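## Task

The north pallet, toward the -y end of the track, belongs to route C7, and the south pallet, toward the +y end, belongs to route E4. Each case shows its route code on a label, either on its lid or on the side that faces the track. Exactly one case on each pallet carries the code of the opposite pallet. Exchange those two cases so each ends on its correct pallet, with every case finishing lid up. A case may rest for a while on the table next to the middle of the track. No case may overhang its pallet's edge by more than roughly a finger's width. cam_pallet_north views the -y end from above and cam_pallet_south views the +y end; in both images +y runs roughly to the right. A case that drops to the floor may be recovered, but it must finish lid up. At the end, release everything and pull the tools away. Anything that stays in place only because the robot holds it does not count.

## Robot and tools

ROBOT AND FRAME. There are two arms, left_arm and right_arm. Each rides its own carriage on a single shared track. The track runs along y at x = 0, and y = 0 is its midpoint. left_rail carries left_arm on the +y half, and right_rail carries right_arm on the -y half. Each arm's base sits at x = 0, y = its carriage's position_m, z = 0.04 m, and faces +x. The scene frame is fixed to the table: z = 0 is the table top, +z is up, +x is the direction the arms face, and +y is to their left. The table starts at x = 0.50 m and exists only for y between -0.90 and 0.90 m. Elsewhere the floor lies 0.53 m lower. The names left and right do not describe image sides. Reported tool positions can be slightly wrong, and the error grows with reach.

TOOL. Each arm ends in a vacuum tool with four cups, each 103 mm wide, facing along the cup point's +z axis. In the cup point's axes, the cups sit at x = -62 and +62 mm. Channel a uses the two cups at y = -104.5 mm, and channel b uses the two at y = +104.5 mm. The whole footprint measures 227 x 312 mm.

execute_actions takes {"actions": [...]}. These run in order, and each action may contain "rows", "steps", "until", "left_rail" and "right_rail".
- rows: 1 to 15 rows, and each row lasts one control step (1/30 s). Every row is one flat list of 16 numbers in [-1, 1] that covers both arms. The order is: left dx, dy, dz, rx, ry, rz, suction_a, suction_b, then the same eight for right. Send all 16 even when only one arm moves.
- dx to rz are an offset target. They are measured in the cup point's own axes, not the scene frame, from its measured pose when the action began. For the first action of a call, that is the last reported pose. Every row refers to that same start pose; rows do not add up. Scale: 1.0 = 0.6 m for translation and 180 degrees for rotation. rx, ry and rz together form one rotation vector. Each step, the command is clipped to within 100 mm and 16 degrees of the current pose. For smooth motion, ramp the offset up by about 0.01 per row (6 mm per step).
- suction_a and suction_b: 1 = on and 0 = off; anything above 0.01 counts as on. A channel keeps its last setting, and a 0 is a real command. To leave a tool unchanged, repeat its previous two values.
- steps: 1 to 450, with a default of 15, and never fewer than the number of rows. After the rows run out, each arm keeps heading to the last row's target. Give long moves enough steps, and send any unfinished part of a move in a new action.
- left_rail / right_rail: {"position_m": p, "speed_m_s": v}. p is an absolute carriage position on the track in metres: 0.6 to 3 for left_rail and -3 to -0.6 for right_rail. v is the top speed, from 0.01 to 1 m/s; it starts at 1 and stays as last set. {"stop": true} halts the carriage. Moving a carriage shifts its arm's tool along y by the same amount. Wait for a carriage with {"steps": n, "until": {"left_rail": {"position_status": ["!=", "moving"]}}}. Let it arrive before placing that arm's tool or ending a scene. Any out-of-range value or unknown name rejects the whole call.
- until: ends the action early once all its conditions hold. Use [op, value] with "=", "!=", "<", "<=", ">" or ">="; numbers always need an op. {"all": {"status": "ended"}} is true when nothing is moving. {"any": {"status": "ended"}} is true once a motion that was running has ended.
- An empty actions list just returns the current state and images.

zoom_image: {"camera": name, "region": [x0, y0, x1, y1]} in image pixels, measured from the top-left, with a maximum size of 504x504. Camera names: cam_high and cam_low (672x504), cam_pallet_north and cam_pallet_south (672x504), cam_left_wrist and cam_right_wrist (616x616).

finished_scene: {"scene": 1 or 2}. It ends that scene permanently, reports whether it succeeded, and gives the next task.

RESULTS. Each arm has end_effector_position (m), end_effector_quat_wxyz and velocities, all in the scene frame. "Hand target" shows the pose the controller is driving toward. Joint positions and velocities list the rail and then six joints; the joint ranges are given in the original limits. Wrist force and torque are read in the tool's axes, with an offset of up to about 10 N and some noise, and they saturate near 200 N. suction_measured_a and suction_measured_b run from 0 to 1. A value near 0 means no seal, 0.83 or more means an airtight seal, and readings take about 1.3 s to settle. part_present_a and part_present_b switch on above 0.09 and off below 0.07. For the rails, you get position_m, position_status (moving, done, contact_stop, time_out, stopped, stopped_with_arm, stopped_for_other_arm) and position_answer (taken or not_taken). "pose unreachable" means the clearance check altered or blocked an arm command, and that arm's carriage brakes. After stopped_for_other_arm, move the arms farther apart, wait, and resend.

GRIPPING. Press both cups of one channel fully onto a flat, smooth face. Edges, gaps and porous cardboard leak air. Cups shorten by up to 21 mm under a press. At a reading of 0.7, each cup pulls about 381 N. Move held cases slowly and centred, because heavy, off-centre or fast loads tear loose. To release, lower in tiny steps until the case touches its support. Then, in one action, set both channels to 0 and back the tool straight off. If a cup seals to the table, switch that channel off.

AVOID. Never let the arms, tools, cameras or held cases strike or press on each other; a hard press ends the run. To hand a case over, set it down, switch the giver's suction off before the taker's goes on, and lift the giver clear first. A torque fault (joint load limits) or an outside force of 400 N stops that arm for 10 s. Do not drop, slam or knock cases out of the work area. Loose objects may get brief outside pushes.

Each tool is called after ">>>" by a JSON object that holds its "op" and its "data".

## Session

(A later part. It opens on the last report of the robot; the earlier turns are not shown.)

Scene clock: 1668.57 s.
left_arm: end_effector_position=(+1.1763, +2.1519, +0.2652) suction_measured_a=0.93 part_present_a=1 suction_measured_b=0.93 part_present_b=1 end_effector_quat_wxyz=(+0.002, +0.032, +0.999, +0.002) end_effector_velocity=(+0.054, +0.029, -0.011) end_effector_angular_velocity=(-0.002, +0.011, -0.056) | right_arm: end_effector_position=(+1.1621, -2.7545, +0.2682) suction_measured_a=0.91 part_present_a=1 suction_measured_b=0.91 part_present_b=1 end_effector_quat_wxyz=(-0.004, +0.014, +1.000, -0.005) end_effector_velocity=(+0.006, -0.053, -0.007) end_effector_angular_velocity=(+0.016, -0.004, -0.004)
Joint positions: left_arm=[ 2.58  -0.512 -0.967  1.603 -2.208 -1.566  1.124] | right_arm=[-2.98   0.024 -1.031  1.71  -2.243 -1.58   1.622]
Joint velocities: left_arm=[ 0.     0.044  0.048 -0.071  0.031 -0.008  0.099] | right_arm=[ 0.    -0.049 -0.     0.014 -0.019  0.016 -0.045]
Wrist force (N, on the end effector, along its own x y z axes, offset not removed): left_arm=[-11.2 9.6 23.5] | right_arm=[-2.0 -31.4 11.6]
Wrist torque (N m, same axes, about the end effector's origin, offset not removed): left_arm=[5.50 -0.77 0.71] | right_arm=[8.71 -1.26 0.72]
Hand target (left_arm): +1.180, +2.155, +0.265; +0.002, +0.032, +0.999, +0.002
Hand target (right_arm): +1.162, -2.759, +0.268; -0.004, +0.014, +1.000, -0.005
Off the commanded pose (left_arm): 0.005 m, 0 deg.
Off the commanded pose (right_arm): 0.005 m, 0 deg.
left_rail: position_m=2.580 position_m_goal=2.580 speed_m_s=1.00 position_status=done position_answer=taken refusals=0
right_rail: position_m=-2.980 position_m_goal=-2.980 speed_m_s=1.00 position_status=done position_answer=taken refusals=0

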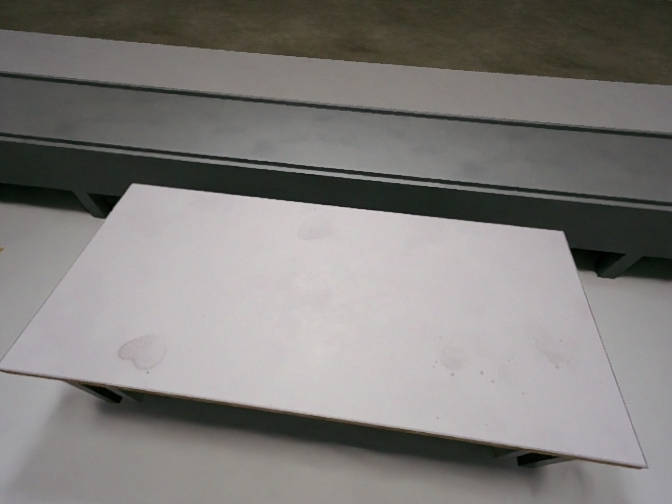

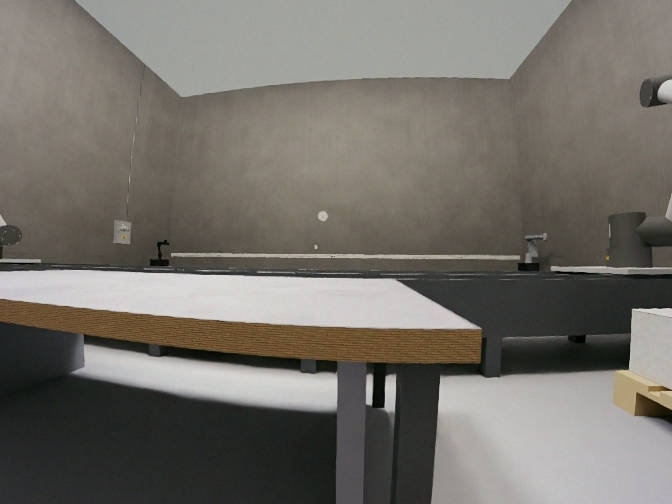

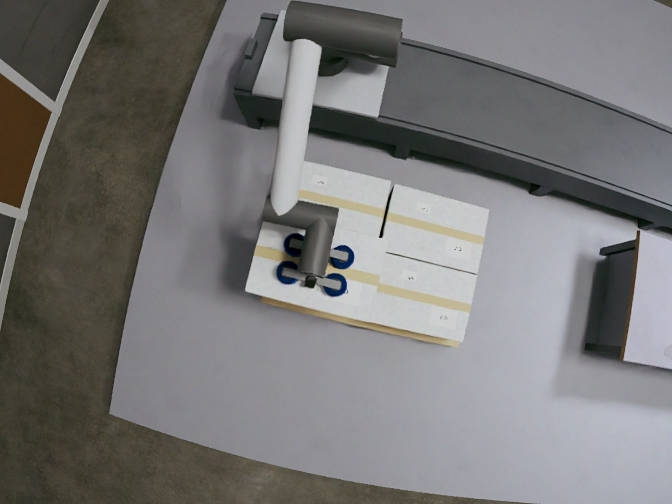

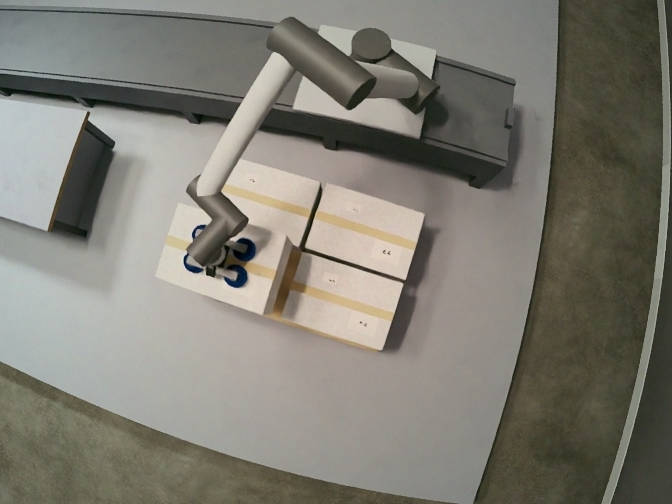

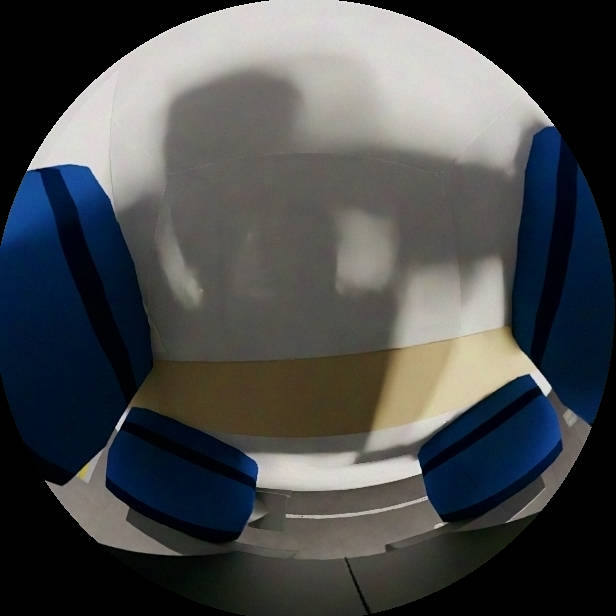

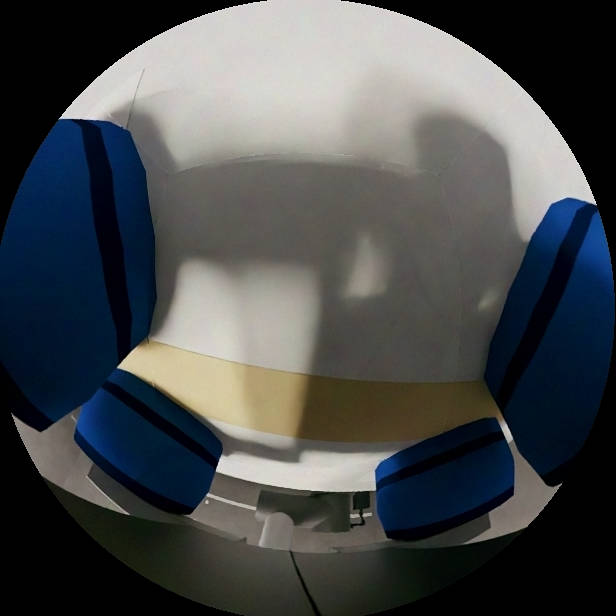

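>>> {"op": "execute_actions", "data": {"actions": []}}

>>> {"op": "zoom_image", "data": {"camera": "cam_pallet_north", "region": [230, 150, 500, 360]}}

>>> {"op": "zoom_image", "data": {"camera": "cam_pallet_south", "region": [145, 145, 435, 365]}}

Scene clock: 1680.23 s.
left_arm: end_effector_position=(+1.1796, +2.1550, +0.2651) suction_measured_a=0.93 part_present_a=1 suction_measured_b=0.93 part_present_b=1 end_effector_quat_wxyz=(+0.002, +0.032, +0.999, +0.002) end_effector_velocity=(+0.000, +0.000, -0.000) end_effector_angular_velocity=(+0.000, +0.000, -0.000) | right_arm: end_effector_position=(+1.1622, -2.7592, +0.2679) suction_measured_a=0.91 part_present_a=1 suction_measured_b=0.91 part_present_b=1 end_effector_quat_wxyz=(-0.004, +0.014, +1.000, -0.005) end_effector_velocity=(-0.000, +0.000, +0.000) end_effector_angular_velocity=(-0.000, -0.000, -0.000)
Joint positions: left_arm=[ 2.58  -0.508 -0.965  1.599 -2.207 -1.566  1.127] | right_arm=[-2.98   0.02  -1.031  1.712 -2.244 -1.581  1.619]
Joint velocities: left_arm=[0. 0. 0. 0. 0. 0. 0.] | right_arm=[ 0.  0. -0.  0. -0. -0.  0.]
Wrist force (N, on the end effector, along its own x y z axes, offset not removed): left_arm=[4.4 -7.6 21.3] | right_arm=[1.5 -4.1 8.3]
Wrist torque (N m, same axes, about the end effector's origin, offset not removed): left_arm=[5.10 -0.43 -0.20] | right_arm=[6.25 -0.94 0.41]
Hand target (left_arm): +1.180, +2.155, +0.265; +0.002, +0.032, +0.999, +0.002
Hand target (right_arm): +1.162, -2.759, +0.268; -0.004, +0.014, +1.000, -0.005
Off the commanded pose (left_arm): 0.000 m, 0 deg.
Off the commanded pose (right_arm): 0.000 m, 0 deg.
left_rail: position_m=2.580 position_m_goal=2.580 speed_m_s=1.00 position_status=done position_answer=taken refusals=0
right_rail: position_m=-2.980 position_m_goal=-2.980 speed_m_s=1.00 position_status=done position_answer=taken refusals=0

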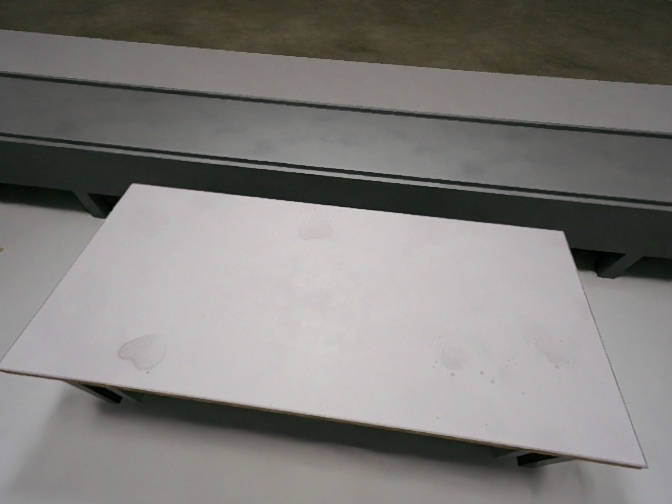

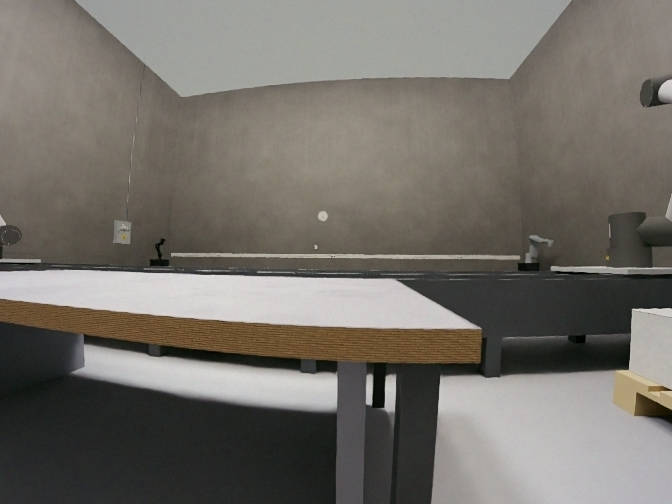

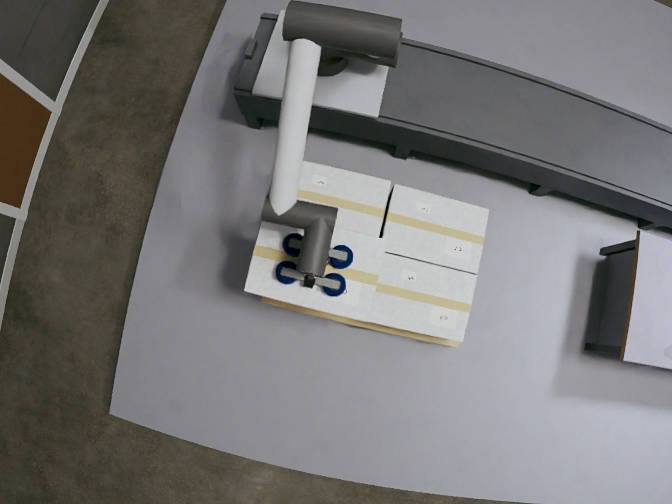

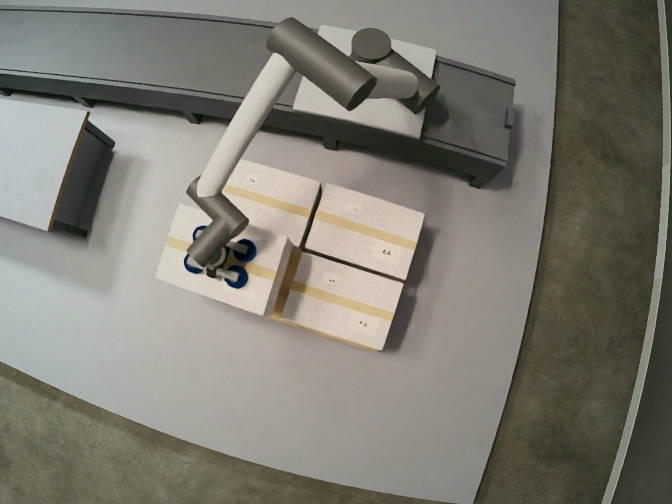

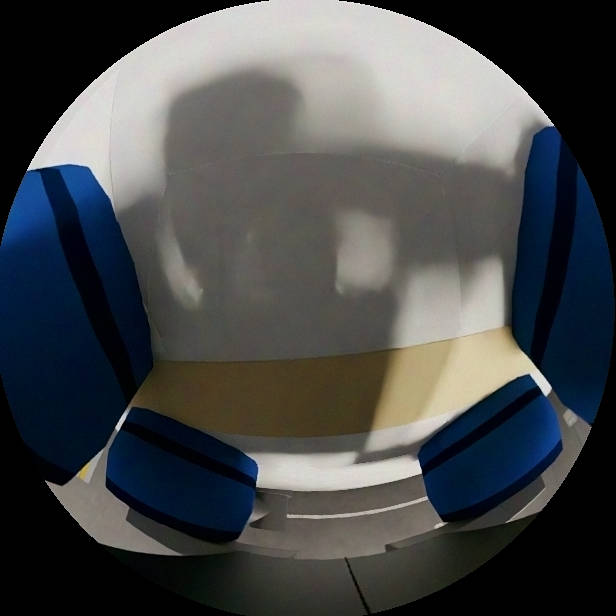

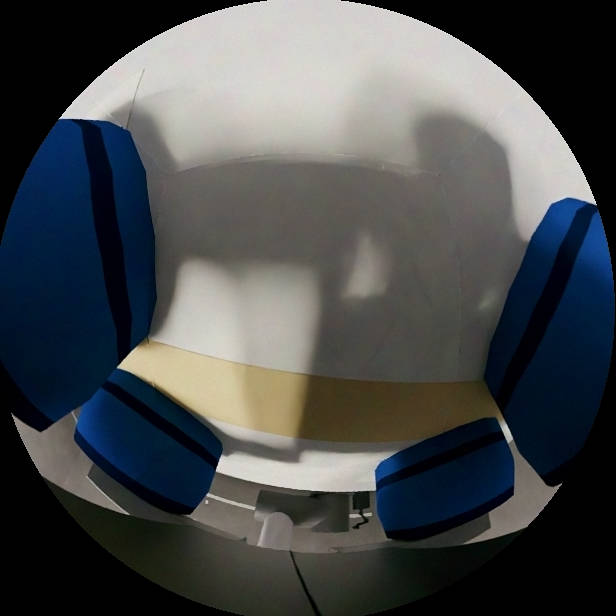

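Region (230, 150, 500, 360) of cam_pallet_north's 672x504 image, scaled by 1.867, with more detail than that image has.

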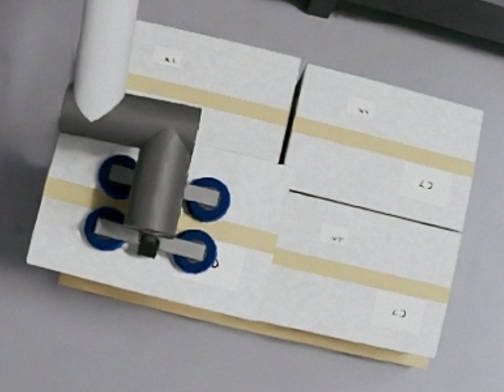

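Region (145, 145, 435, 365) of cam_pallet_south's 672x504 image, scaled by 1.738, with more detail than that image has; it fills the top 382 rows of this view, and the rest is white.

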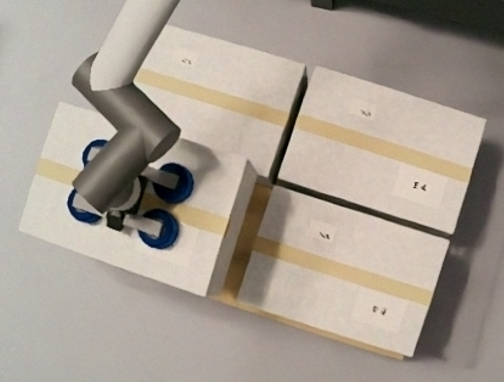

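>>> {"op": "execute_actions", "data": {"actions": [{"rows":[
[0,0,0.00174,0,0,0,1,1,0,0,0.00175,0,0,0,1,1],
[0,0,0.00593,0,0,0,1,1,0,0,0.00597,0,0,0,1,1]],"steps":2},
{"rows":[
[-0.00008,-0.00008,0.01375,0,0,0,1,1,-0.00025,0.00002,0.01384,0,0,0,1,1],
[-0.00081,-0.00032,0.02582,0.0001,0.0001,0.0002,1,1,-0.00118,-0.00056,0.02600,-0.0002,-0.0001,-0.0001,1,1],
[-0.00243,-0.00079,0.04238,0.0002,0.0002,0.0006,1,1,-0.00307,-0.00189,0.04268,-0.0005,-0.0004,-0.0002,1,1],
[-0.00480,-0.00147,0.06319,0.0003,0.0004,0.0011,1,1,-0.00582,-0.00387,0.06364,-0.0010,-0.0008,-0.0003,1,1],
[-0.00762,-0.00228,0.08763,0.0005,0.0007,0.0017,1,1,-0.00908,-0.00621,0.08825,-0.0016,-0.0013,-0.0005,1,1],
[-0.01042,-0.00310,0.11470,0.0007,0.0009,0.0023,1,1,-0.01234,-0.00852,0.11551,-0.0022,-0.0017,-0.0007,1,1],
[-0.01276,-0.00380,0.14316,0.0008,0.0011,0.0028,1,1,-0.01516,-0.01042,0.14417,-0.0027,-0.0021,-0.0008,1,1],
[-0.01433,-0.00432,0.17179,0.0009,0.0012,0.0032,1,1,-0.01715,-0.01163,0.17300,-0.0030,-0.0024,-0.0009,1,1],
[-0.01499,-0.00461,0.20042,0.0010,0.0013,0.0034,1,1,-0.01820,-0.01204,0.20183,-0.0032,-0.0025,-0.0010,1,1],
[-0.01501,-0.00474,0.22905,0.0010,0.0013,0.0034,1,1,-0.01857,-0.01187,0.23066,-0.0032,-0.0025,-0.0010,1,1],
[-0.01489,-0.00483,0.25768,0.0010,0.0013,0.0034,1,1,-0.01880,-0.01158,0.25950,-0.0032,-0.0025,-0.0010,1,1],
[-0.01478,-0.00492,0.28631,0.0010,0.0013,0.0034,1,1,-0.01903,-0.01129,0.28833,-0.0032,-0.0025,-0.0010,1,1],
[-0.01466,-0.00502,0.31494,0.0010,0.0013,0.0034,1,1,-0.01926,-0.01100,0.31716,-0.0032,-0.0025,-0.0010,1,1],
[-0.01454,-0.00511,0.34357,0.0010,0.0013,0.0034,1,1,-0.01948,-0.01071,0.34600,-0.0032,-0.0025,-0.0010,1,1],
[-0.01442,-0.00521,0.37220,0.0010,0.0013,0.0034,1,1,-0.01971,-0.01041,0.37483,-0.0032,-0.0025,-0.0010,1,1]],"steps":15}]}}

>>> {"op": "execute_actions", "data": {"actions": [{"rows":[
[0,0,0.14576,0,0,0,1,1,0,0,0.14679,0,0,0,1,1],
[0,0,0.17439,0,0,0,1,1,0,0,0.17562,0,0,0,1,1],
[0,0,0.20302,0,0,0,1,1,0,0,0.20445,0,0,0,1,1],
[0,0,0.23165,0,0,0,1,1,0,0,0.23329,0,0,0,1,1],
[0,0,0.26028,0,0,0,1,1,0,0,0.26212,0,0,0,1,1],
[0,0,0.28874,0,0,0,1,1,0,0,0.29077,0,0,0,1,1],
[0,0,0.31581,0,0,0,1,1,0,0,0.31804,0,0,0,1,1],
[0,0,0.34024,0,0,0,1,1,0,0,0.34265,0,0,0,1,1],
[0,0,0.36106,0,0,0,1,1,0,0,0.36361,0,0,0,1,1],
[0,0,0.37761,0,0,0,1,1,0,0,0.38028,0,0,0,1,1],
[0,0,0.38969,0,0,0,1,1,0,0,0.39244,0,0,0,1,1],
[0,0,0.39751,0,0,0,1,1,0,0,0.40031,0,0,0,1,1],
[0,0,0.40170,0,0,0,1,1,0,0,0.40454,0,0,0,1,1],
[0,0,0.40326,0,0,0,1,1,0,0,0.40611,0,0,0,1,1],
[0,0,0.40344,0,0,0,1,1,0,0,0.40628,0,0,0,1,1]],"steps":18}]}}

Scene clock: 1800.80 s.
left_arm: end_effector_position=(+1.1838, +2.1544, +0.1106) suction_measured_a=0.93 part_present_a=1 suction_measured_b=0.93 part_present_b=1 end_effector_quat_wxyz=(-0.002, +0.037, +0.999, +0.001) end_effector_velocity=(-0.004, +0.002, -0.497) end_effector_angular_velocity=(+0.001, +0.008, -0.006) | right_arm: end_effector_position=(+1.1658, -2.7684, +0.1129) suction_measured_a=0.91 part_present_a=1 suction_measured_b=0.91 part_present_b=1 end_effector_quat_wxyz=(-0.002, +0.013, +1.000, -0.000) end_effector_velocity=(-0.005, -0.006, -0.501) end_effector_angular_velocity=(+0.006, +0.002, +0.002)
Joint positions: left_arm=[ 2.58  -0.506 -0.843  1.638 -2.361 -1.57   1.14 ] | right_arm=[-2.98   0.01  -0.904  1.762 -2.425 -1.572  1.606]
Joint velocities: left_arm=[ 0.     0.001  0.41   0.101 -0.503 -0.003  0.007] | right_arm=[ 0.    -0.007  0.443  0.113 -0.554  0.006 -0.009]
Wrist force (N, on the end effector, along its own x y z axes, offset not removed): left_arm=[5.0 -3.6 18.2] | right_arm=[-1.5 -10.6 8.4]
Wrist torque (N m, same axes, about the end effector's origin, offset not removed): left_arm=[5.40 -0.63 -0.04] | right_arm=[5.50 -0.60 0.47]
Hand target (left_arm): +1.183, +2.155, +0.045; -0.002, +0.038, +0.999, +0.001
Hand target (right_arm): +1.165, -2.769, +0.047; -0.001, +0.013, +1.000, -0.000
Off the commanded pose (left_arm): 0.069 m, 0 deg.
Off the commanded pose (right_arm): 0.070 m, 0 deg.
left_rail: position_m=2.580 position_m_goal=2.580 speed_m_s=1.00 position_status=done position_answer=taken refusals=0
right_rail: position_m=-2.980 position_m_goal=-2.980 speed_m_s=1.00 position_status=done position_answer=taken refusals=0

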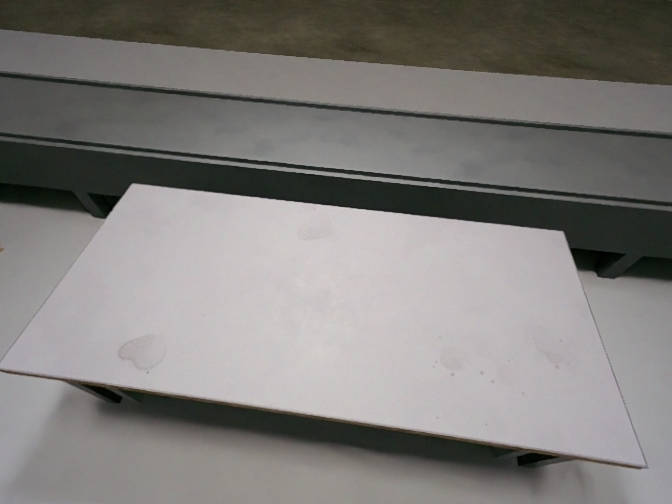

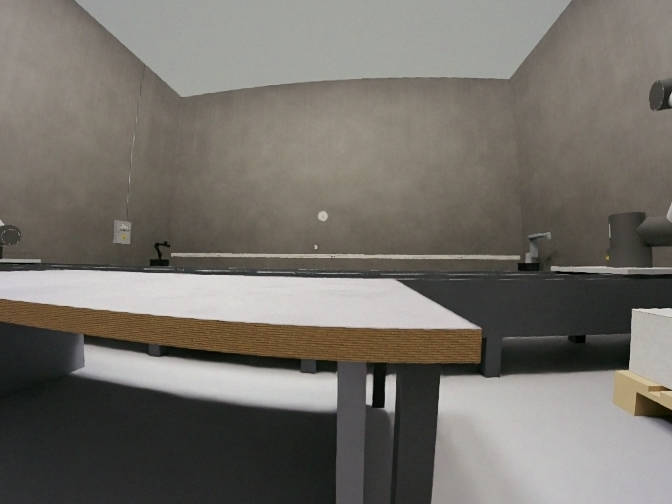

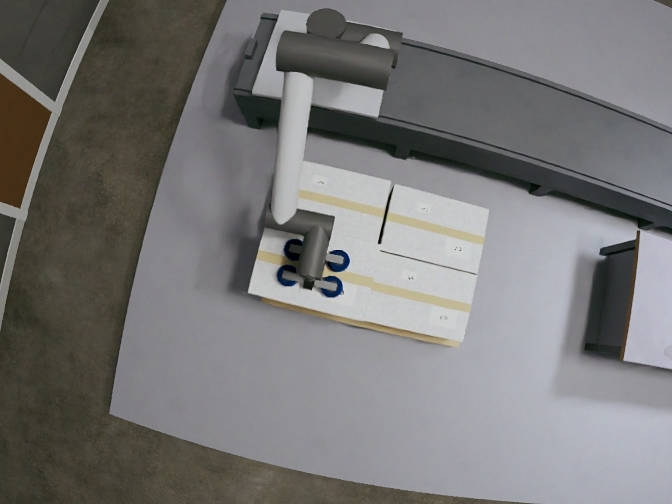

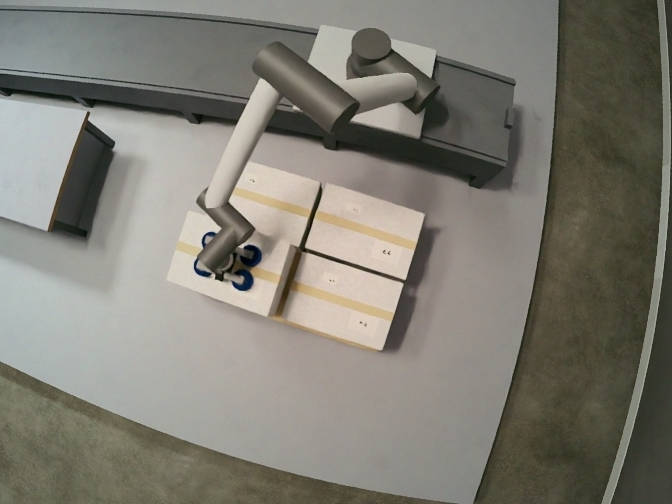

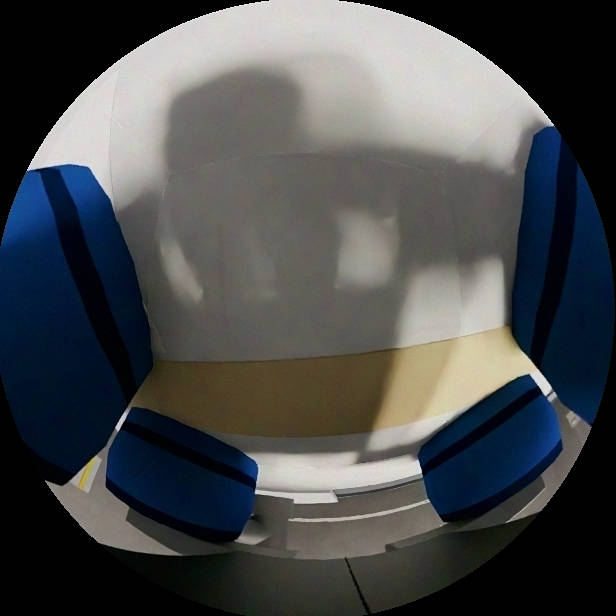

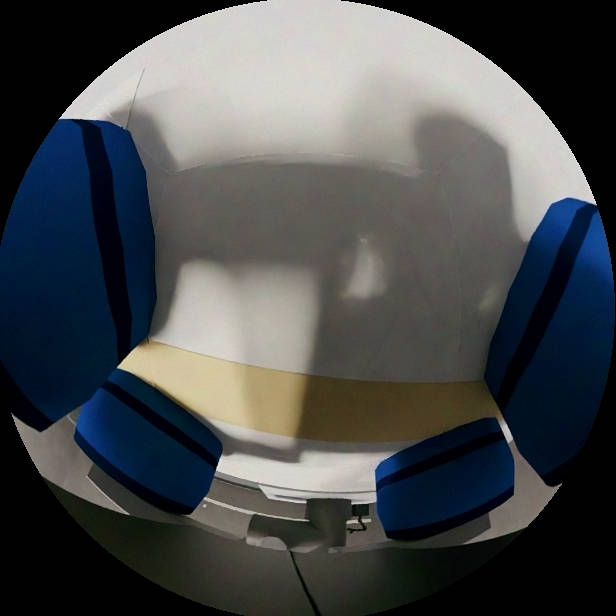

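Scene clock: 1801.40 s.
left_arm: end_effector_position=(+1.1816, +2.1554, -0.1265) suction_measured_a=0.93 part_present_a=1 suction_measured_b=0.93 part_present_b=1 end_effector_quat_wxyz=(-0.002, +0.037, +0.999, +0.001) end_effector_velocity=(+0.016, -0.007, -0.058) end_effector_angular_velocity=(-0.004, -0.010, +0.001) | right_arm: end_effector_position=(+1.1625, -2.7691, -0.1260) suction_measured_a=0.91 part_present_a=1 suction_measured_b=0.91 part_present_b=1 end_effector_quat_wxyz=(-0.003, +0.013, +1.000, -0.000) end_effector_velocity=(+0.018, +0.001, -0.060) end_effector_angular_velocity=(+0.000, -0.011, -0.000)
Joint positions: left_arm=[ 2.58  -0.506 -0.627  1.644 -2.582 -1.57   1.139] | right_arm=[-2.98   0.009 -0.671  1.769 -2.664 -1.572  1.605]
Joint velocities: left_arm=[ 0.     0.001  0.067 -0.036 -0.042  0.001  0.   ] | right_arm=[ 0.     0.001  0.073 -0.036 -0.048 -0.     0.001]
Wrist force (N, on the end effector, along its own x y z axes, offset not removed): left_arm=[-4.4 -3.2 37.7] | right_arm=[0.6 -7.6 22.8]
Wrist torque (N m, same axes, about the end effector's origin, offset not removed): left_arm=[6.57 0.35 0.12] | right_arm=[6.26 -1.70 0.55]
Hand target (left_arm): +1.183, +2.155, -0.131; -0.002, +0.037, +0.999, +0.001
Hand target (right_arm): +1.164, -2.769, -0.131; -0.002, +0.013, +1.000, -0.000
Off the commanded pose (left_arm): 0.005 m, 0 deg.
Off the commanded pose (right_arm): 0.005 m, 0 deg.
left_rail: position_m=2.580 position_m_goal=2.580 speed_m_s=1.00 position_status=done position_answer=taken refusals=0
right_rail: position_m=-2.980 position_m_goal=-2.980 speed_m_s=1.00 position_status=done position_answer=taken refusals=0

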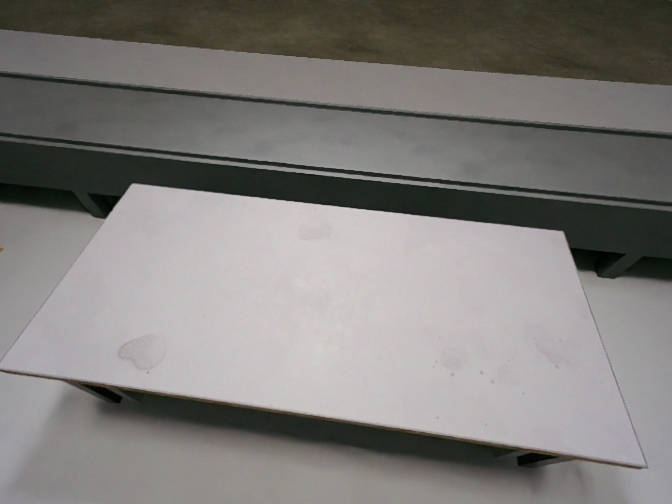

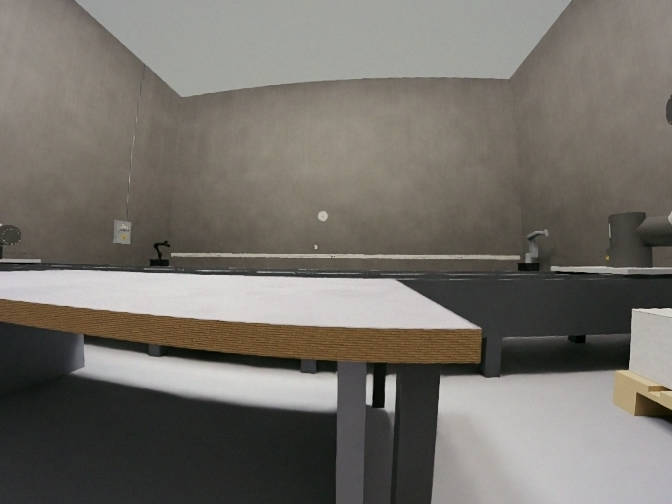

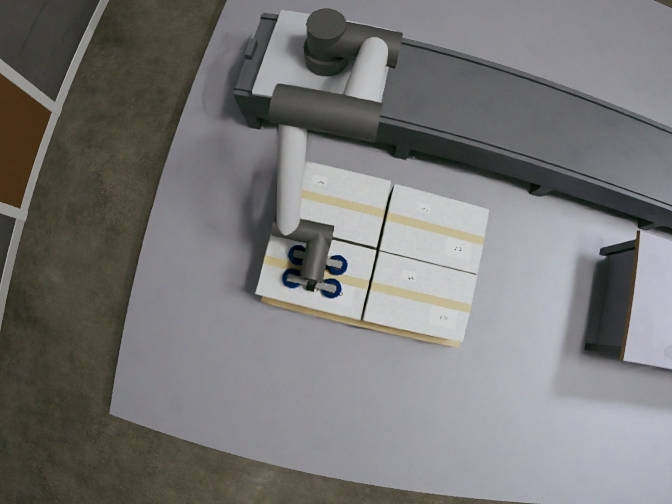

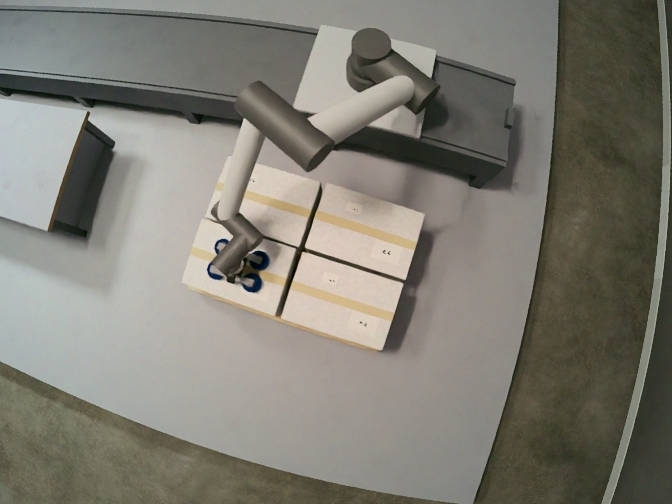

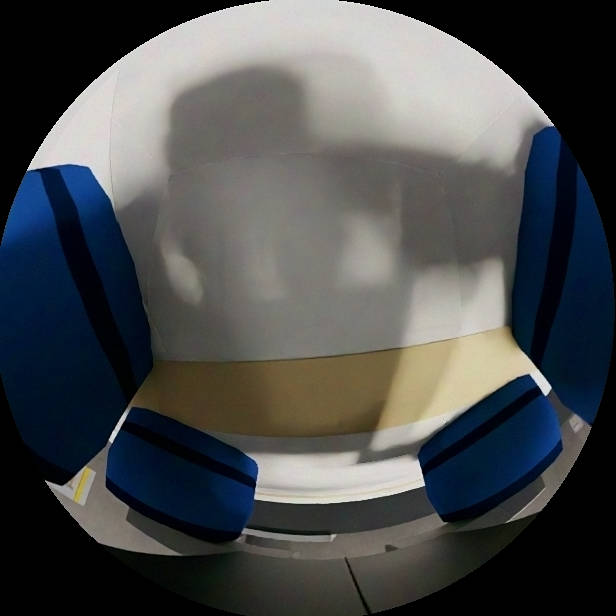

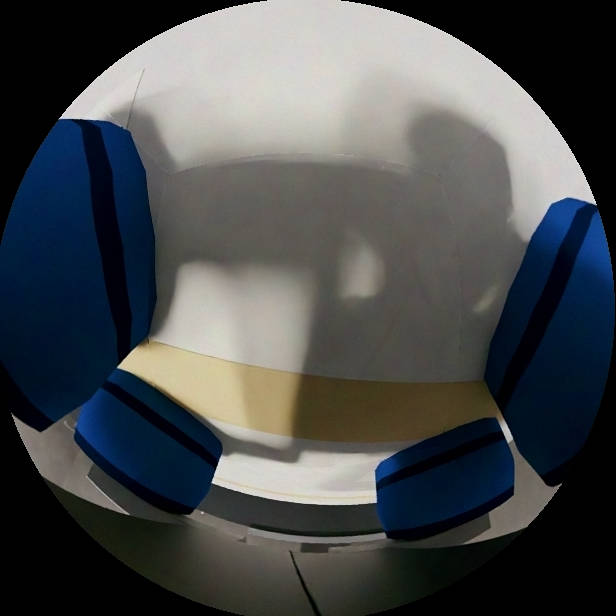

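>>> {"op": "execute_actions", "data": {"actions": []}}

>>> {"op": "zoom_image", "data": {"camera": "cam_pallet_north", "region": [248, 205, 398, 340]}}

>>> {"op": "zoom_image", "data": {"camera": "cam_pallet_south", "region": [175, 200, 325, 335]}}

Scene clock: 1812.27 s.
left_arm: end_effector_position=(+1.1829, +2.1550, -0.1313) suction_measured_a=0.93 part_present_a=1 suction_measured_b=0.93 part_present_b=1 end_effector_quat_wxyz=(-0.002, +0.037, +0.999, +0.001) end_effector_velocity=(-0.000, -0.000, -0.000) end_effector_angular_velocity=(+0.000, +0.000, -0.000) | right_arm: end_effector_position=(+1.1641, -2.7688, -0.1309) suction_measured_a=0.91 part_present_a=1 suction_measured_b=0.91 part_present_b=1 end_effector_quat_wxyz=(-0.002, +0.013, +1.000, -0.000) end_effector_velocity=(-0.000, +0.000, -0.000) end_effector_angular_velocity=(+0.000, +0.000, +0.000)
Joint positions: left_arm=[ 2.58  -0.506 -0.622  1.641 -2.585 -1.57   1.14 ] | right_arm=[-2.98   0.009 -0.665  1.766 -2.668 -1.572  1.605]
Joint velocities: left_arm=[ 0. -0.  0.  0.  0.  0. -0.] | right_arm=[ 0.  0.  0. -0.  0.  0. -0.]
Wrist force (N, on the end effector, along its own x y z axes, offset not removed): left_arm=[-0.3 -6.0 19.5] | right_arm=[2.3 -5.7 8.7]
Wrist torque (N m, same axes, about the end effector's origin, offset not removed): left_arm=[5.24 0.36 -0.22] | right_arm=[5.97 -1.06 0.44]
Hand target (left_arm): +1.183, +2.155, -0.131; -0.002, +0.037, +0.999, +0.001
Hand target (right_arm): +1.164, -2.769, -0.131; -0.002, +0.013, +1.000, -0.000
Off the commanded pose (left_arm): 0.000 m, 0 deg.
Off the commanded pose (right_arm): 0.001 m, 0 deg.
left_rail: position_m=2.580 position_m_goal=2.580 speed_m_s=1.00 position_status=done position_answer=taken refusals=0
right_rail: position_m=-2.980 position_m_goal=-2.980 speed_m_s=1.00 position_status=done position_answer=taken refusals=0

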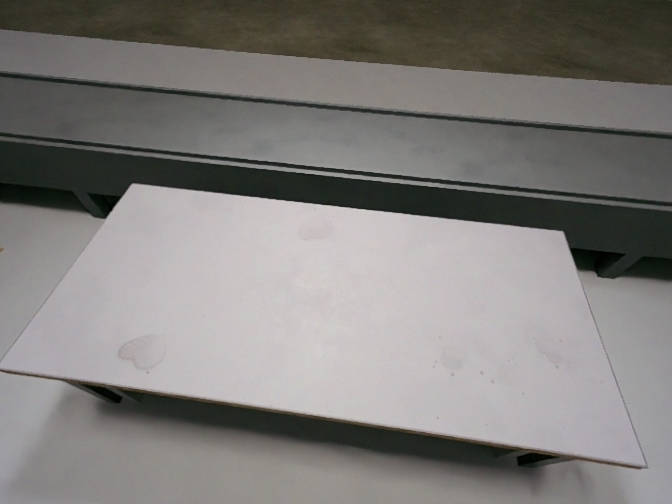

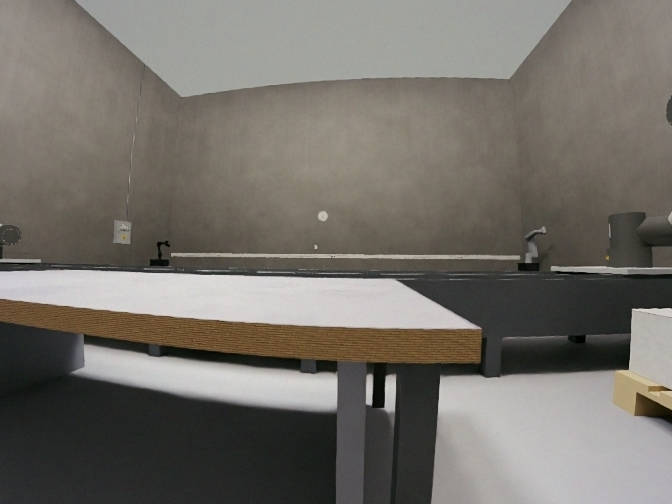

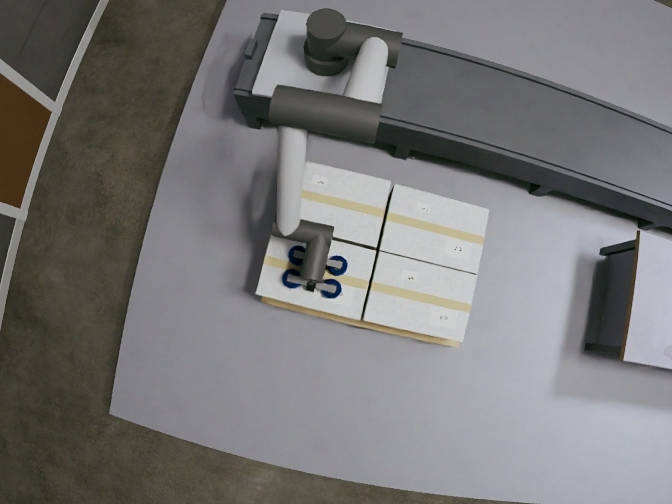

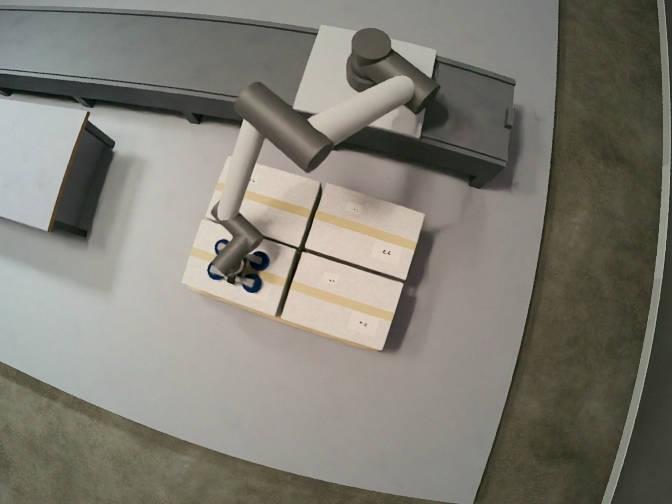

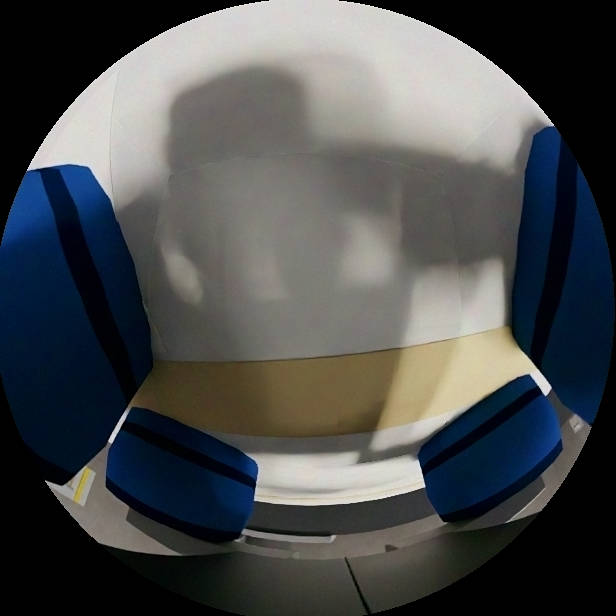

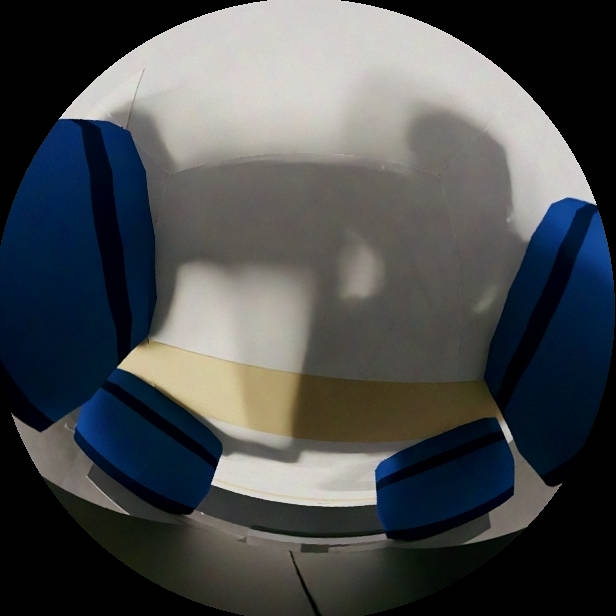

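Region (248, 205, 398, 340) of cam_pallet_north's 672x504 image, scaled by 3.360, with more detail than that image has; it fills the top 454 rows of this view, and the rest is white.

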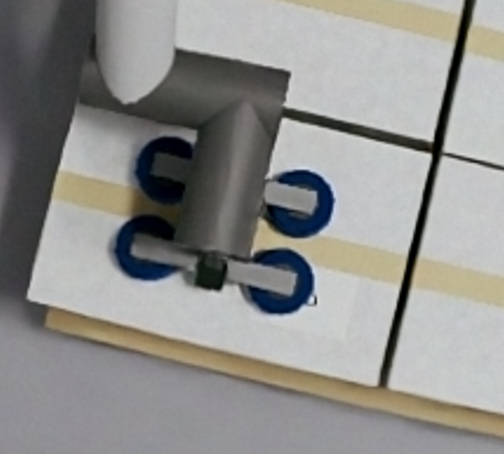

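Region (175, 200, 325, 335) of cam_pallet_south's 672x504 image, scaled by 3.360, with more detail than that image has; it fills the top 454 rows of this view, and the rest is white.

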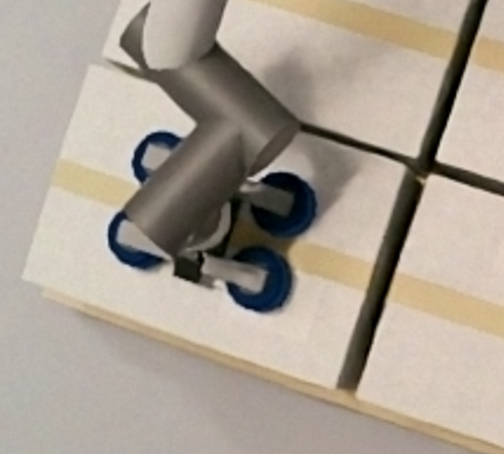

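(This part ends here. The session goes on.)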